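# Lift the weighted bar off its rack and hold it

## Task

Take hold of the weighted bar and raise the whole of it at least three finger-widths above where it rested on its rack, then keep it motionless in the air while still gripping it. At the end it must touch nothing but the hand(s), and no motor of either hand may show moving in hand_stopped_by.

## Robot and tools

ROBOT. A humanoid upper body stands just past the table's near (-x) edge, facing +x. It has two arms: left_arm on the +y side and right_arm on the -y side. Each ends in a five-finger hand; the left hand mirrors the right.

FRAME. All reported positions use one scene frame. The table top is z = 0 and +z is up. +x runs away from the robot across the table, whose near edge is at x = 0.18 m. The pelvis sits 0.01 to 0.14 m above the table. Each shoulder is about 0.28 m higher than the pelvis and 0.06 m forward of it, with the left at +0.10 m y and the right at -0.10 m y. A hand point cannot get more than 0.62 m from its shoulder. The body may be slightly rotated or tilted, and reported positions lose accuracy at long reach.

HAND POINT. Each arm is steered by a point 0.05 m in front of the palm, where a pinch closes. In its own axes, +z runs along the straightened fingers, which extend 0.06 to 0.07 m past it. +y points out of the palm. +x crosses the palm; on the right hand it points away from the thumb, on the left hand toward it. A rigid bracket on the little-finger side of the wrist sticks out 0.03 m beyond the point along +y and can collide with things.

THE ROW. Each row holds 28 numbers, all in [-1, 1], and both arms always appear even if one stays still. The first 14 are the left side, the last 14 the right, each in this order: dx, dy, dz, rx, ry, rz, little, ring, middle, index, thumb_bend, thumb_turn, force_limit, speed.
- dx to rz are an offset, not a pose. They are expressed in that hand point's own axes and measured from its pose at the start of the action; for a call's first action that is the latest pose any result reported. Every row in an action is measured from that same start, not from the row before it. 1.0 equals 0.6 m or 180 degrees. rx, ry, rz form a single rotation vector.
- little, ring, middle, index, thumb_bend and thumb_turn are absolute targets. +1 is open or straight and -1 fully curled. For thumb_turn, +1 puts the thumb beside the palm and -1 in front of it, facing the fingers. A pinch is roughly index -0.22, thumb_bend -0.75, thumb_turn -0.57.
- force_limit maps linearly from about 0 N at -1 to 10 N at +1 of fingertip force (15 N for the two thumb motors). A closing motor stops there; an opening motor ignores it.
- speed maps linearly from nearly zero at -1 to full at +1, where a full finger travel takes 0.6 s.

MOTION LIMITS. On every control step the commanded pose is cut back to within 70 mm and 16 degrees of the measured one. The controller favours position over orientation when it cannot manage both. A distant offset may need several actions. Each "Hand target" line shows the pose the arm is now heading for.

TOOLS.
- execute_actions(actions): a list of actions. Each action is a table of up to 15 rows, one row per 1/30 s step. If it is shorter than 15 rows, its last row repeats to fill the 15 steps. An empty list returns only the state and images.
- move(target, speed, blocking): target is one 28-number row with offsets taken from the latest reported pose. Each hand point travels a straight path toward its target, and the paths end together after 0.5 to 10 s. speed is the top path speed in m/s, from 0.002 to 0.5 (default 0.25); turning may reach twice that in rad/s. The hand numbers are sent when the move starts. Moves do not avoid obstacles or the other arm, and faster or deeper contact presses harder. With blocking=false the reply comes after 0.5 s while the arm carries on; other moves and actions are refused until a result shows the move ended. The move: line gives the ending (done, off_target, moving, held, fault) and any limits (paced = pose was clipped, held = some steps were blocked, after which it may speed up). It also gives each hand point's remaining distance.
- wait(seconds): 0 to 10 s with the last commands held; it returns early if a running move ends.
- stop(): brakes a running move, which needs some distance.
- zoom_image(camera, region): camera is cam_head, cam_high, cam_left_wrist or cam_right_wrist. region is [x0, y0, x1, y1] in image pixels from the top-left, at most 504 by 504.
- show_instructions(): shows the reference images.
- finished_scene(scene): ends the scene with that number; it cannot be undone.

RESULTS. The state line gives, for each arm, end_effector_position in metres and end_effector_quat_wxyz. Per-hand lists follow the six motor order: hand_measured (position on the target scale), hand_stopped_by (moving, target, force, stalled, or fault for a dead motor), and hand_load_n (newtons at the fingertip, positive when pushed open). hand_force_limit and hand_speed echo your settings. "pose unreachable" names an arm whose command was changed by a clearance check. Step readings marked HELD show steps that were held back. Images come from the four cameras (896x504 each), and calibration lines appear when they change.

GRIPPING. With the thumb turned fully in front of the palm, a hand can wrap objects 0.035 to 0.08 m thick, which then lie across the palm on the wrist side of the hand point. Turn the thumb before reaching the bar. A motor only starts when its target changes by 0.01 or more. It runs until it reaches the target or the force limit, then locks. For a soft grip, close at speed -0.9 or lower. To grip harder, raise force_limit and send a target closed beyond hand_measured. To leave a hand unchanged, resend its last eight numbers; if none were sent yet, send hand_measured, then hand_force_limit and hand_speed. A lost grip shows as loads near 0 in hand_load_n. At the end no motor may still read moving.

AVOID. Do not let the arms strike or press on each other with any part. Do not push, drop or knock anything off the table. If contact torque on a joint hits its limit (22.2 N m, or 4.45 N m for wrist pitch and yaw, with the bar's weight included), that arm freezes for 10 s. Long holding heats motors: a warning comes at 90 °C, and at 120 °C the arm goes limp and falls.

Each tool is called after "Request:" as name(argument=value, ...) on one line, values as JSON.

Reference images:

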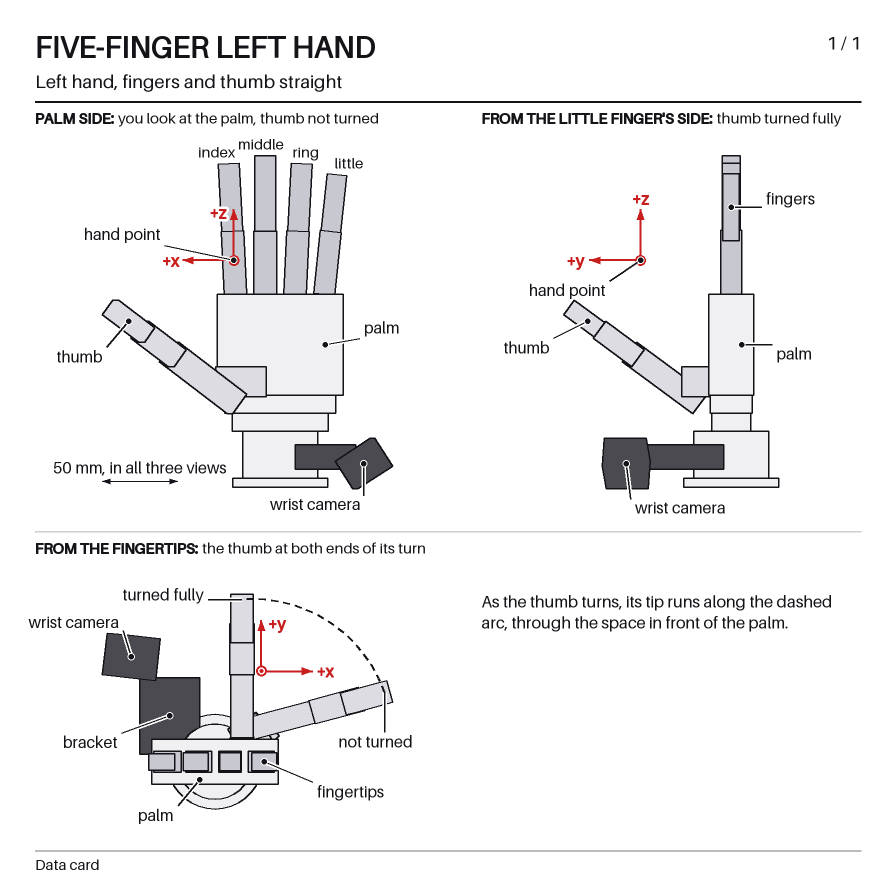

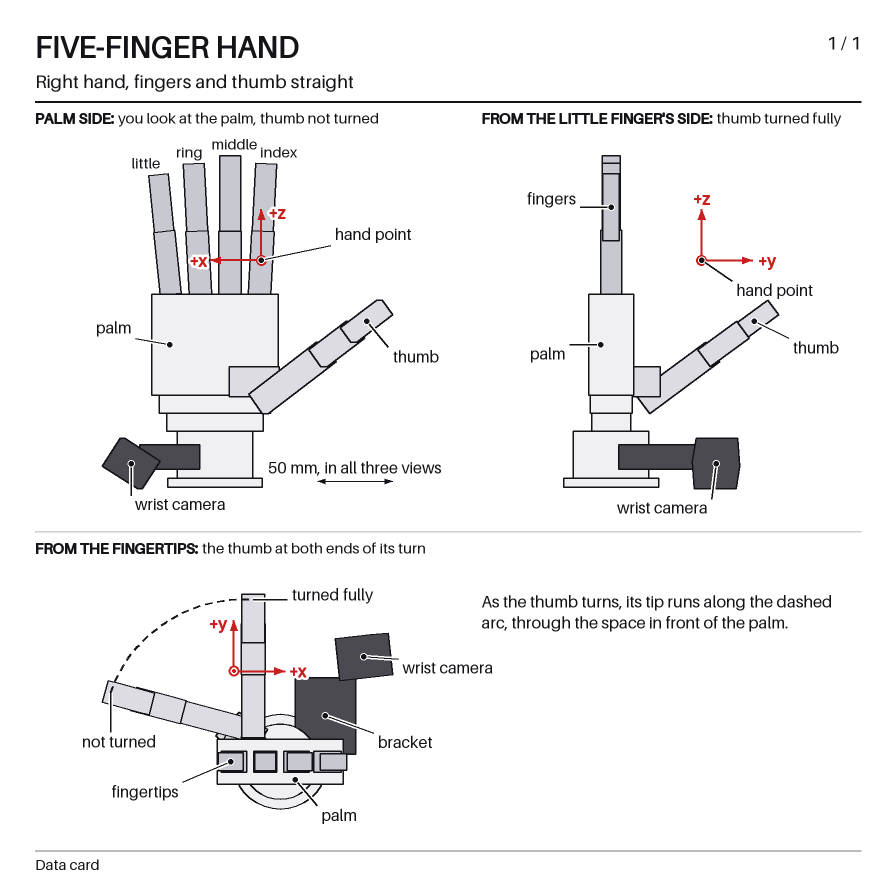

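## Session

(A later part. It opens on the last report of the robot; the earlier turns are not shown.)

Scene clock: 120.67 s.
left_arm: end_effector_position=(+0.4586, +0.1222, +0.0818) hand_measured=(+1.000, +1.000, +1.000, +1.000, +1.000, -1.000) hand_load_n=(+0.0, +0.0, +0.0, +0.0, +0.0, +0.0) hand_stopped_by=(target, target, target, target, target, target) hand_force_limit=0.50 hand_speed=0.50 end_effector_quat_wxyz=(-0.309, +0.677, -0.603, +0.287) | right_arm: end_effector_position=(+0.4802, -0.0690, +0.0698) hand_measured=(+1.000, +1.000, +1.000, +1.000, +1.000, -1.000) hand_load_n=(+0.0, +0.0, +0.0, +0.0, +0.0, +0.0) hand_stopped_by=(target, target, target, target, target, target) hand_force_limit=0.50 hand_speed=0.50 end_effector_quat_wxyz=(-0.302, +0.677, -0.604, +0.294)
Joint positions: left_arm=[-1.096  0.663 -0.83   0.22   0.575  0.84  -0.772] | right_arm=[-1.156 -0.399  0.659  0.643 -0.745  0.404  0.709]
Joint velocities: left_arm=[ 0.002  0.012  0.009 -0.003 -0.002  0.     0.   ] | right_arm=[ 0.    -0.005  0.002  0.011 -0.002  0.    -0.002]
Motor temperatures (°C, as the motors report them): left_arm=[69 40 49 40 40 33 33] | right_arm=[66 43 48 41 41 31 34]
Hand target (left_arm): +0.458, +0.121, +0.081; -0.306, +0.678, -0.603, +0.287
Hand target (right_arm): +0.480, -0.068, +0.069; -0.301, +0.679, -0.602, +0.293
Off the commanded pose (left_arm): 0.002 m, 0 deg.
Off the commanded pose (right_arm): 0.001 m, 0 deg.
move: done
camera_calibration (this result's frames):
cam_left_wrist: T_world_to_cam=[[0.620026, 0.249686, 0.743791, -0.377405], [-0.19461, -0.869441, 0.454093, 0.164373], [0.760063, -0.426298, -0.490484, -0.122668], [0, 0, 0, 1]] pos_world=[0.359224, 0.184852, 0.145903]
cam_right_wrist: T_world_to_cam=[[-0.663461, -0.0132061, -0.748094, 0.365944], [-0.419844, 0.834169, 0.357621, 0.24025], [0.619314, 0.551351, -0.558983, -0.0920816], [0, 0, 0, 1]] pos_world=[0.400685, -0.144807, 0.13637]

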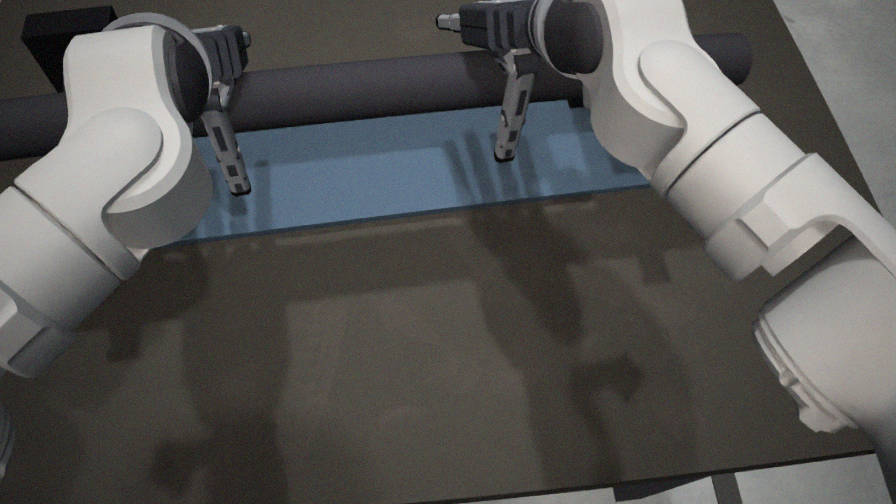

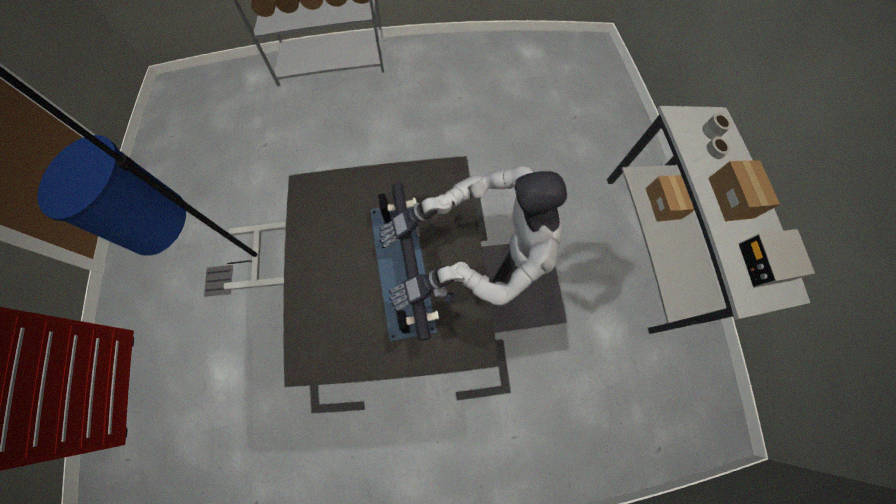

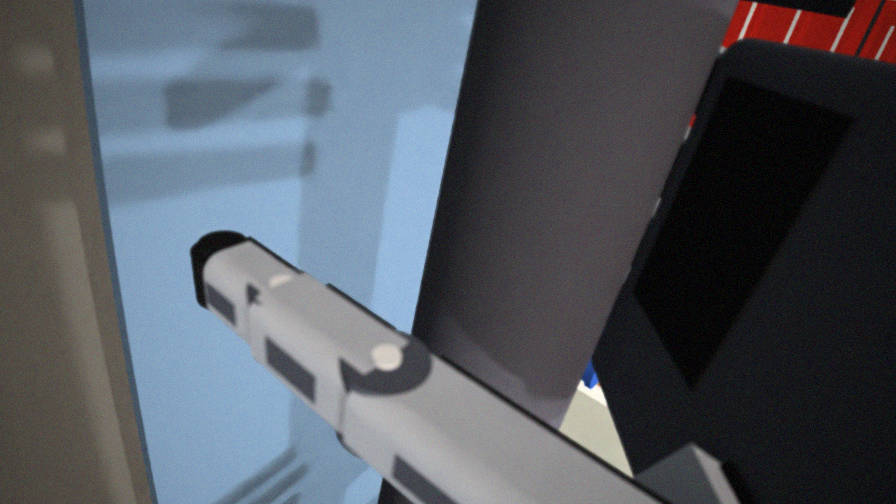

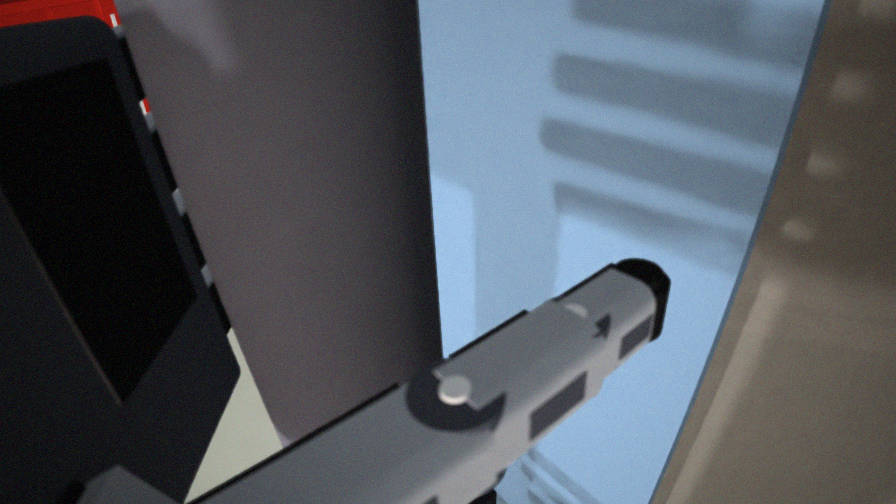

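Both hands look seated. Close.

Request:
move(target=[0,0,0,0,0,0,-1,-1,-1,-1,-1,-1,1,-0.3,0,0,0,0,0,0,-1,-1,-1,-1,-1,-1,1,-0.3], speed=0.02)

Scene clock: 123.73 s.
left_arm: end_effector_position=(+0.4576, +0.1229, +0.0798) hand_measured=(-0.388, -0.412, -0.430, -0.458, +0.106, -1.000) hand_load_n=(+4.0, +8.0, +7.0, +11.5, +15.5, +2.5) hand_stopped_by=(force, force, force, force, force, target) hand_force_limit=1.00 hand_speed=-0.30 end_effector_quat_wxyz=(-0.308, +0.675, -0.607, +0.285) | right_arm: end_effector_position=(+0.4783, -0.0694, +0.0665) hand_measured=(-0.488, -0.454, -0.428, -0.392, +0.068, -1.000) hand_load_n=(+12.0, +10.0, +8.0, +3.0, +14.5, +2.0) hand_stopped_by=(force, force, force, force, force, target) hand_force_limit=1.00 hand_speed=-0.30 end_effector_quat_wxyz=(-0.300, +0.679, -0.603, +0.291)
Joint positions: left_arm=[-1.092  0.665 -0.833  0.222  0.576  0.83  -0.771] | right_arm=[-1.149 -0.399  0.66   0.645 -0.745  0.398  0.707]
Joint velocities: left_arm=[ 0.002  0.006  0.    -0.011  0.     0.     0.   ] | right_arm=[-0.006  0.002 -0.006  0.006 -0.009  0.     0.   ]
Motor temperatures (°C, as the motors report them): left_arm=[69 40 49 40 40 33 33] | right_arm=[67 43 48 41 41 31 34]
Hand target (left_arm): +0.459, +0.122, +0.082; -0.309, +0.677, -0.603, +0.287
Hand target (right_arm): +0.480, -0.069, +0.070; -0.302, +0.677, -0.604, +0.294
Off the commanded pose (left_arm): 0.002 m, 1 deg.
Off the commanded pose (right_arm): 0.004 m, 0 deg.
move: off_target (right_arm)
camera_calibration (this result's frames):
cam_left_wrist: T_world_to_cam=[[0.624491, 0.241171, 0.742865, -0.376364], [-0.199218, -0.870485, 0.450076, 0.168254], [0.755198, -0.42906, -0.495564, -0.119673], [0, 0, 0, 1]] pos_world=[0.358932, 0.185884, 0.144555]
cam_right_wrist: T_world_to_cam=[[-0.668208, -0.0165914, -0.743789, 0.36402], [-0.420629, 0.83305, 0.359304, 0.241182], [0.613652, 0.552949, -0.56363, -0.0894265], [0, 0, 0, 1]] pos_world=[0.399566, -0.145429, 0.133693]

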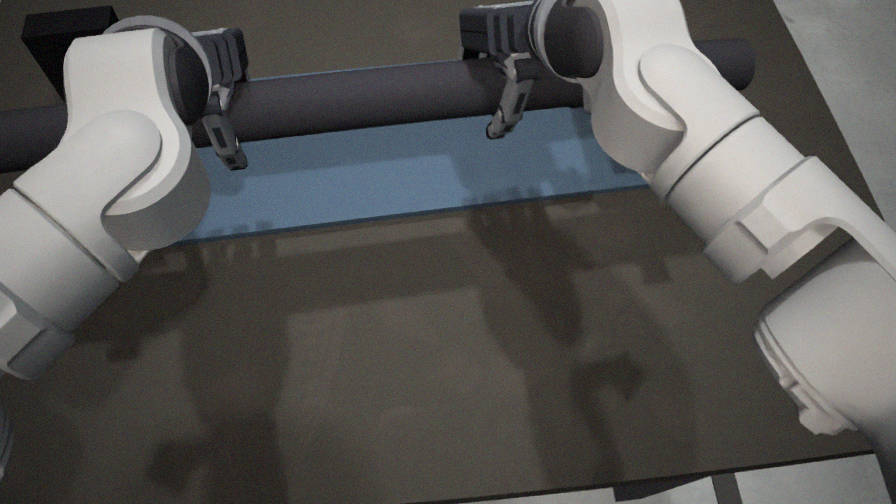

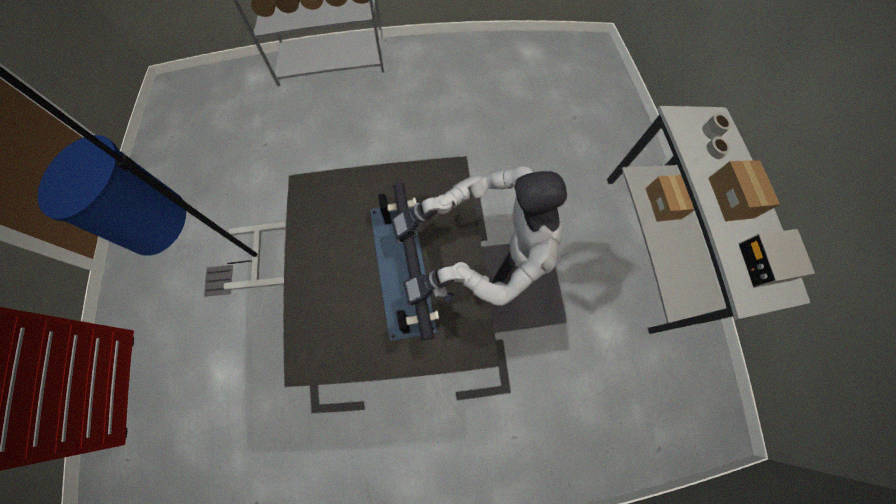

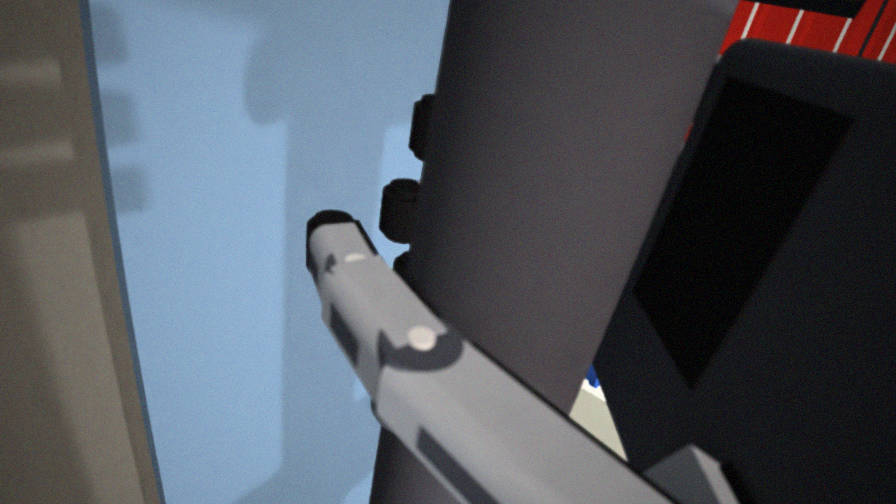

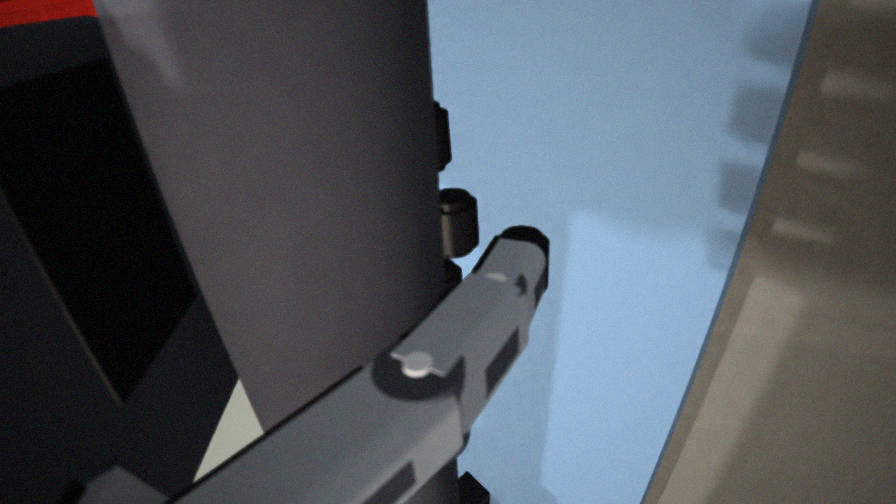

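Request:
move(target=[0,0,0,0,0,0,-0.95,-0.95,-0.95,-0.95,-0.95,-1,1,-0.5,0,0,0,0,0,0,-0.95,-0.95,-0.95,-0.95,-0.95,-1,1,-0.5], speed=0.02)

Request:
move(target=[0,-0.051,-0.043,0,0,0,-0.95,-0.95,-0.95,-0.95,-0.95,-1,1,-0.5,0,-0.051,-0.043,0,0,0,-0.95,-0.95,-0.95,-0.95,-0.95,-1,1,-0.5], speed=0.03)

Scene clock: 128.27 s.
left_arm: end_effector_position=(+0.4574, +0.1229, +0.0794) hand_measured=(-0.420, -0.428, -0.446, -0.458, +0.108, -1.000) hand_load_n=(+11.0, +10.0, +10.0, +7.0, +18.0, +4.5) hand_stopped_by=(force, force, force, force, force, target) hand_force_limit=1.00 hand_speed=-0.50 end_effector_quat_wxyz=(-0.308, +0.672, -0.610, +0.285) | right_arm: end_effector_position=(+0.4784, -0.0694, +0.0663) hand_measured=(-0.488, -0.454, -0.440, -0.418, +0.072, -1.000) hand_load_n=(+8.0, +6.0, +9.5, +10.5, +17.0, +2.5) hand_stopped_by=(force, force, force, force, force, target) hand_force_limit=1.00 hand_speed=-0.50 end_effector_quat_wxyz=(-0.301, +0.680, -0.602, +0.292)
Joint positions: left_arm=[-1.091  0.668 -0.833  0.222  0.576  0.82  -0.77 ] | right_arm=[-1.148 -0.399  0.66   0.645 -0.745  0.395  0.704]
Joint velocities: left_arm=[ 0.005 -0.009 -0.008  0.     0.012  0.     0.   ] | right_arm=[ 0.015  0.009  0.017 -0.003  0.008  0.     0.   ]
Motor temperatures (°C, as the motors report them): left_arm=[69 40 49 40 40 33 33] | right_arm=[67 43 48 41 41 31 33]
Hand target (left_arm): +0.458, +0.123, +0.080; -0.308, +0.675, -0.607, +0.285
Hand target (right_arm): +0.478, -0.069, +0.067; -0.300, +0.679, -0.603, +0.291
Off the commanded pose (left_arm): 0.000 m, 0 deg.
Off the commanded pose (right_arm): 0.000 m, 0 deg.
move: done
camera_calibration (this result's frames):
cam_left_wrist: T_world_to_cam=[[0.626208, 0.234747, 0.743477, -0.376046], [-0.205452, -0.870206, 0.447807, 0.171418], [0.752099, -0.433169, -0.496701, -0.117711], [0, 0, 0, 1]] pos_world=[0.359231, 0.186456, 0.144352]
cam_right_wrist: T_world_to_cam=[[-0.667051, -0.0182152, -0.744789, 0.363265], [-0.423018, 0.832181, 0.358513, 0.242447], [0.613269, 0.554206, -0.562812, -0.0894048], [0, 0, 0, 1]] pos_world=[0.399705, -0.145594, 0.133318]

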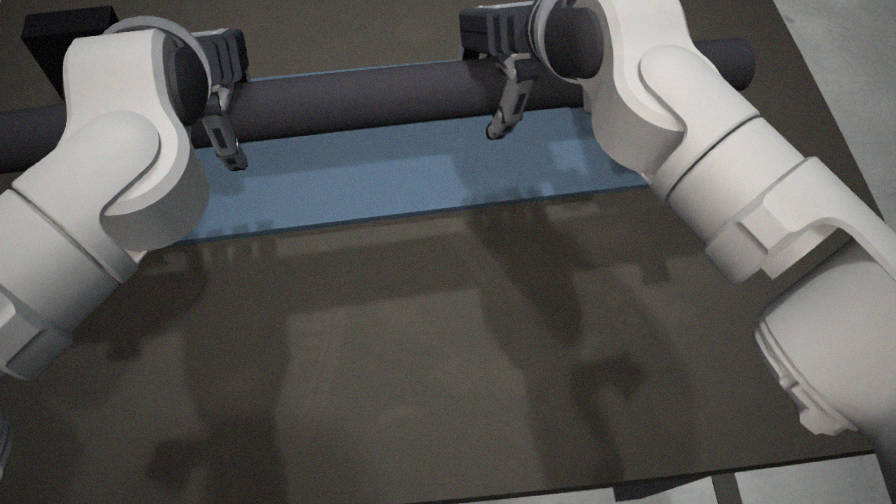

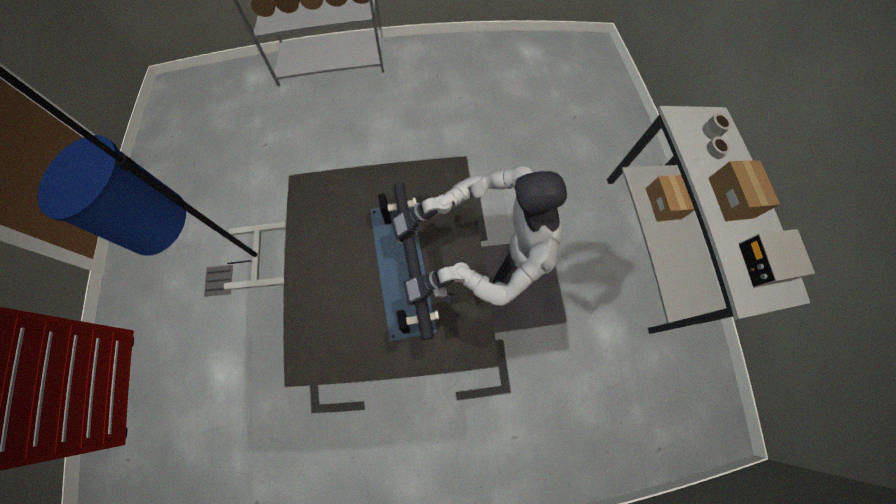

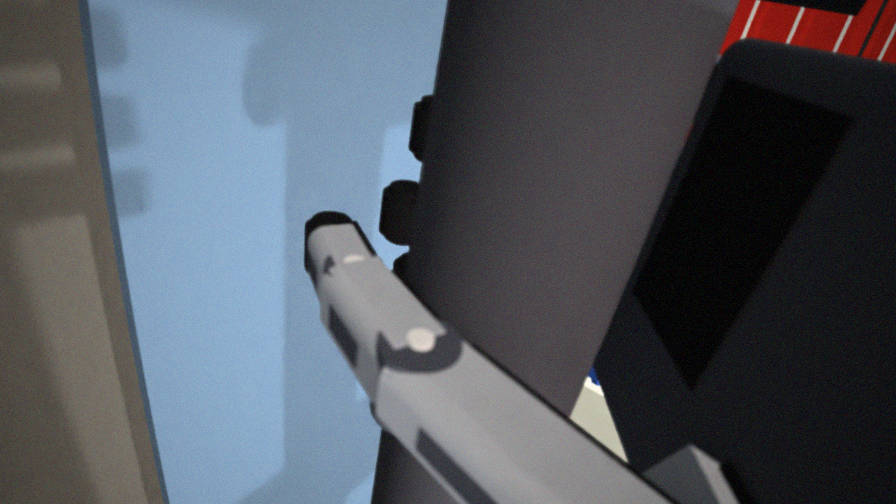

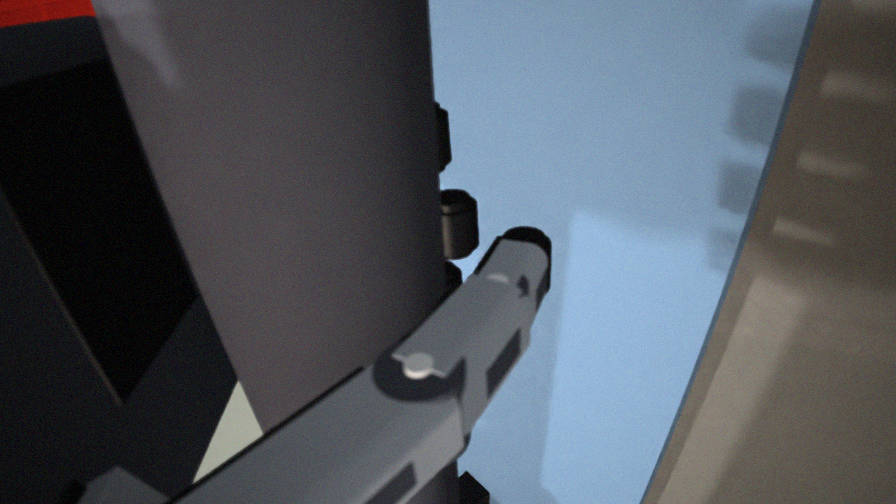

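Scene clock: 130.00 s.
left_arm: end_effector_position=(+0.4566, +0.1204, +0.1216) hand_measured=(-0.422, -0.428, -0.446, -0.458, +0.108, -1.000) hand_load_n=(+2.5, +4.5, +9.0, +10.5, +12.5, +3.5) hand_stopped_by=(force, force, force, force, force, target) hand_force_limit=1.00 hand_speed=-0.50 end_effector_quat_wxyz=(-0.301, +0.678, -0.606, +0.289) | right_arm: end_effector_position=(+0.4812, -0.0707, +0.1076) hand_measured=(-0.488, -0.456, -0.440, -0.418, +0.074, -1.000) hand_load_n=(+4.0, +4.5, +10.0, +12.5, +14.0, -1.5) hand_stopped_by=(force, force, force, force, force, target) hand_force_limit=1.00 hand_speed=-0.50 end_effector_quat_wxyz=(-0.308, +0.665, -0.619, +0.283)
Joint positions: left_arm=[-1.194  0.734 -0.836  0.13   0.565  0.886 -0.918] | right_arm=[-1.211 -0.468  0.64   0.533 -0.706  0.468  0.84 ]
Joint velocities: left_arm=[-0.002  0.    -0.012 -0.009 -0.011  0.005  0.   ] | right_arm=[ 0.006 -0.018  0.017  0.     0.025  0.005  0.   ]
Motor temperatures (°C, as the motors report them): left_arm=[73 40 50 41 40 33 34] | right_arm=[70 43 48 42 41 31 34]
Hand target (left_arm): +0.456, +0.122, +0.119; -0.309, +0.670, -0.612, +0.284
Hand target (right_arm): +0.480, -0.069, +0.107; -0.303, +0.676, -0.605, +0.291
Off the commanded pose (left_arm): 0.004 m, 1 deg.
Off the commanded pose (right_arm): 0.004 m, 3 deg.
move: off_target (left_arm, right_arm)
camera_calibration (this result's frames):
cam_left_wrist: T_world_to_cam=[[0.627975, 0.252713, 0.736059, -0.408339], [-0.199015, -0.862211, 0.465816, 0.144048], [0.752357, -0.439008, -0.491153, -0.0972676], [0, 0, 0, 1]] pos_world=[0.358275, 0.184692, 0.185689]
cam_right_wrist: T_world_to_cam=[[-0.670381, 0.0316924, -0.74134, 0.400678], [-0.39549, 0.830087, 0.393121, 0.212722], [0.627835, 0.556733, -0.543941, -0.0759858], [0, 0, 0, 1]] pos_world=[0.400443, -0.146973, 0.172081]

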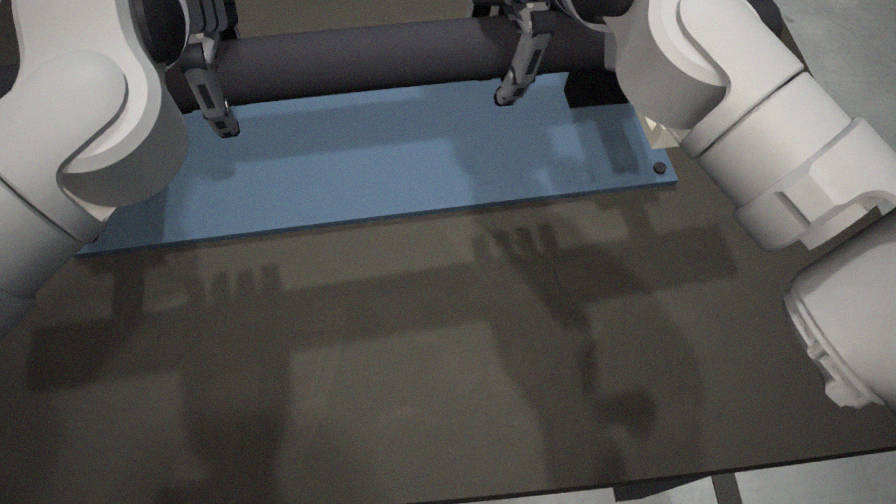

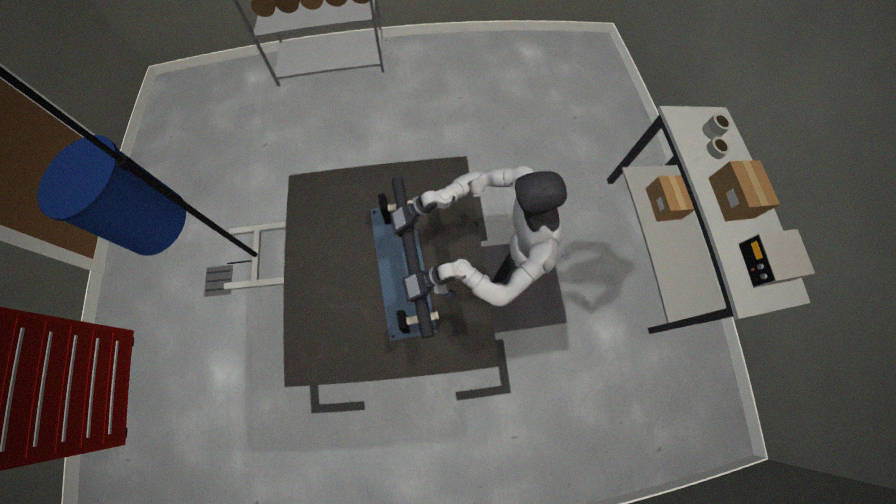

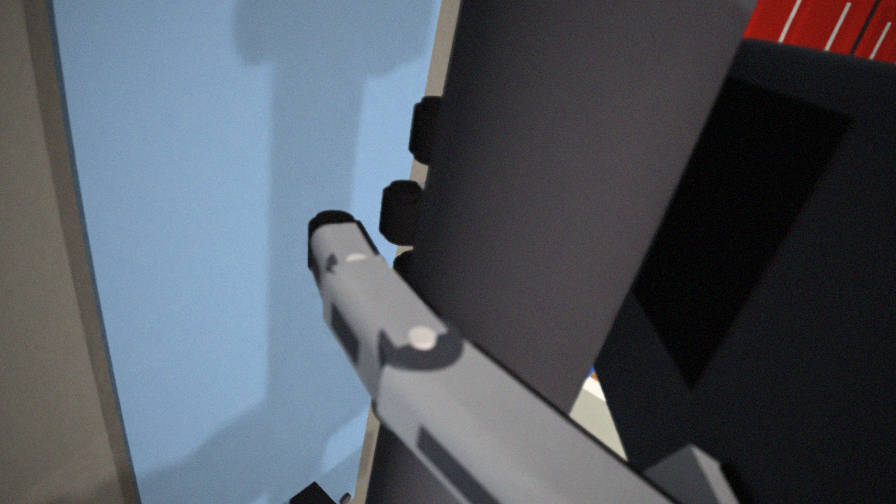

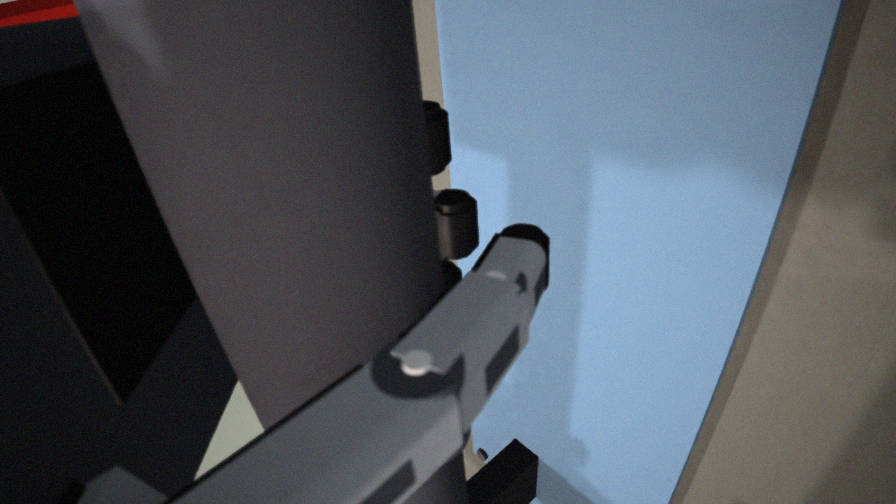

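Request:
move(target=[0,-0.0445,-0.1027,0,0,0,-0.95,-0.95,-0.95,-0.95,-0.95,-1,1,-0.5,0,-0.0445,-0.1027,0,0,0,-0.95,-0.95,-0.95,-0.95,-0.95,-1,1,-0.5], speed=0.03)

Scene clock: 135.70 s.
left_arm: end_effector_position=(+0.4274, +0.1169, +0.1856) hand_measured=(-0.422, -0.428, -0.446, -0.458, +0.104, -1.000) hand_load_n=(+0.0, +0.0, +5.0, +13.0, +7.0, +2.0) hand_stopped_by=(force, force, force, force, force, target) hand_force_limit=1.00 hand_speed=-0.50 end_effector_quat_wxyz=(-0.300, +0.683, -0.598, +0.294) | right_arm: end_effector_position=(+0.4549, -0.0720, +0.1699) hand_measured=(-0.488, -0.456, -0.440, -0.418, +0.074, -1.000) hand_load_n=(+1.5, +3.0, +9.5, +13.5, +14.0, -1.0) hand_stopped_by=(force, force, force, force, force, target) hand_force_limit=1.00 hand_speed=-0.50 end_effector_quat_wxyz=(-0.319, +0.653, -0.632, +0.269)
Joint positions: left_arm=[-1.363  0.902 -0.911 -0.17   0.555  1.123 -1.169] | right_arm=[-1.245 -0.637  0.633  0.161 -0.671  0.685  1.102]
Joint velocities: left_arm=[-0.005 -0.009 -0.011  0.    -0.002  0.004  0.   ] | right_arm=[ 0.014 -0.011  0.02   0.002  0.008  0.009  0.   ]
Motor temperatures (°C, as the motors report them): left_arm=[89 40 52 41 40 33 39] | right_arm=[81 44 50 43 41 31 37]
Hand target (left_arm): +0.426, +0.118, +0.181; -0.304, +0.674, -0.609, +0.287
Hand target (right_arm): +0.456, -0.075, +0.170; -0.314, +0.659, -0.624, +0.280
Off the commanded pose (left_arm): 0.004 m, 1 deg.
Off the commanded pose (right_arm): 0.004 m, 3 deg.
move: off_target (left_arm, right_arm)
camera_calibration (this result's frames):
cam_left_wrist: T_world_to_cam=[[0.620421, 0.271168, 0.735898, -0.435142], [-0.191481, -0.857552, 0.477429, 0.0994761], [0.760535, -0.437118, -0.48012, -0.0511914], [0, 0, 0, 1]] pos_world=[0.327952, 0.180926, 0.248149]
cam_right_wrist: T_world_to_cam=[[-0.673449, 0.0786693, -0.735036, 0.432985], [-0.378568, 0.817341, 0.434327, 0.163343], [0.634944, 0.570758, -0.520656, -0.0310579], [0, 0, 0, 1]] pos_world=[0.37315, -0.149843, 0.231145]

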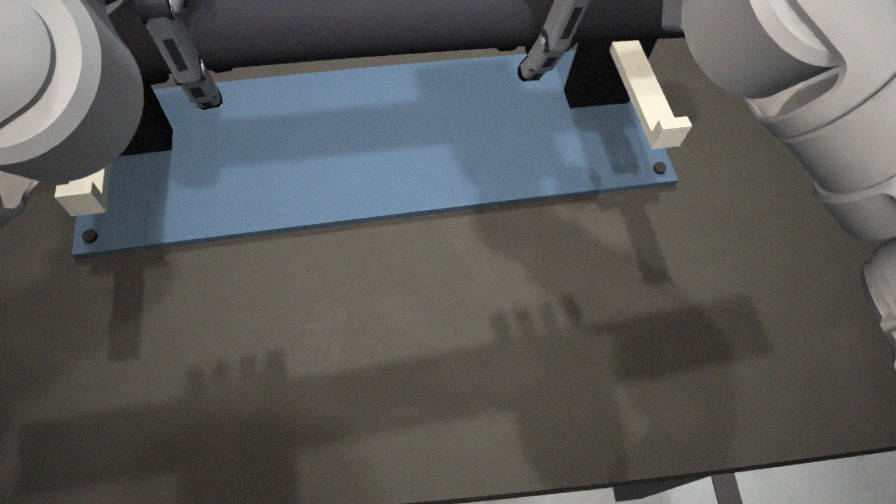

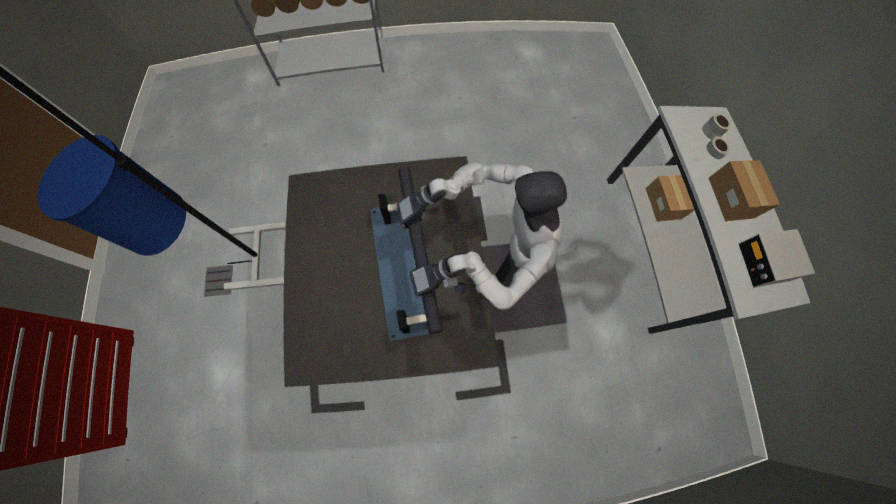

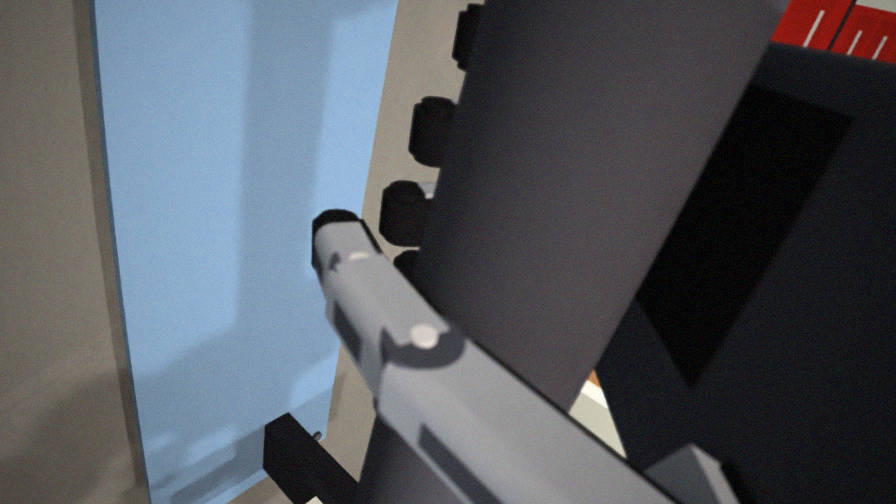

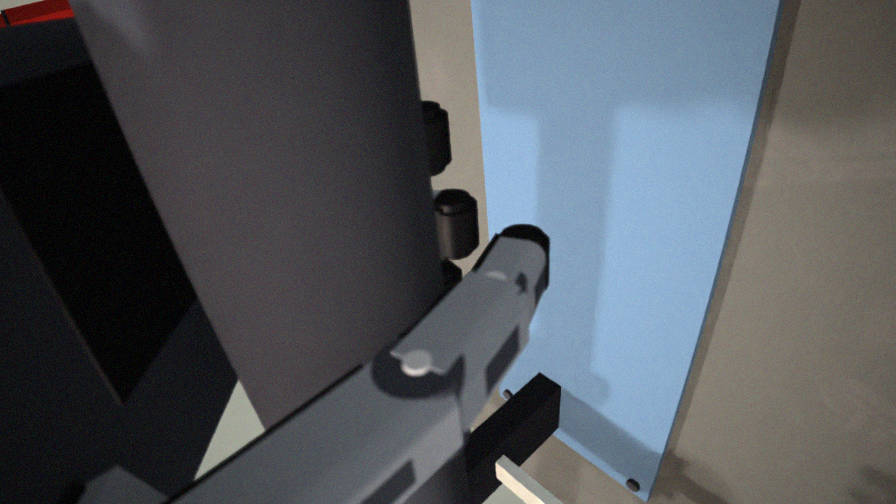

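Lifted ~10 cm and clear; the motors are heating, so I'll finish now.

Request:
finished_scene(scene=1)

The scene is finished: the task was done.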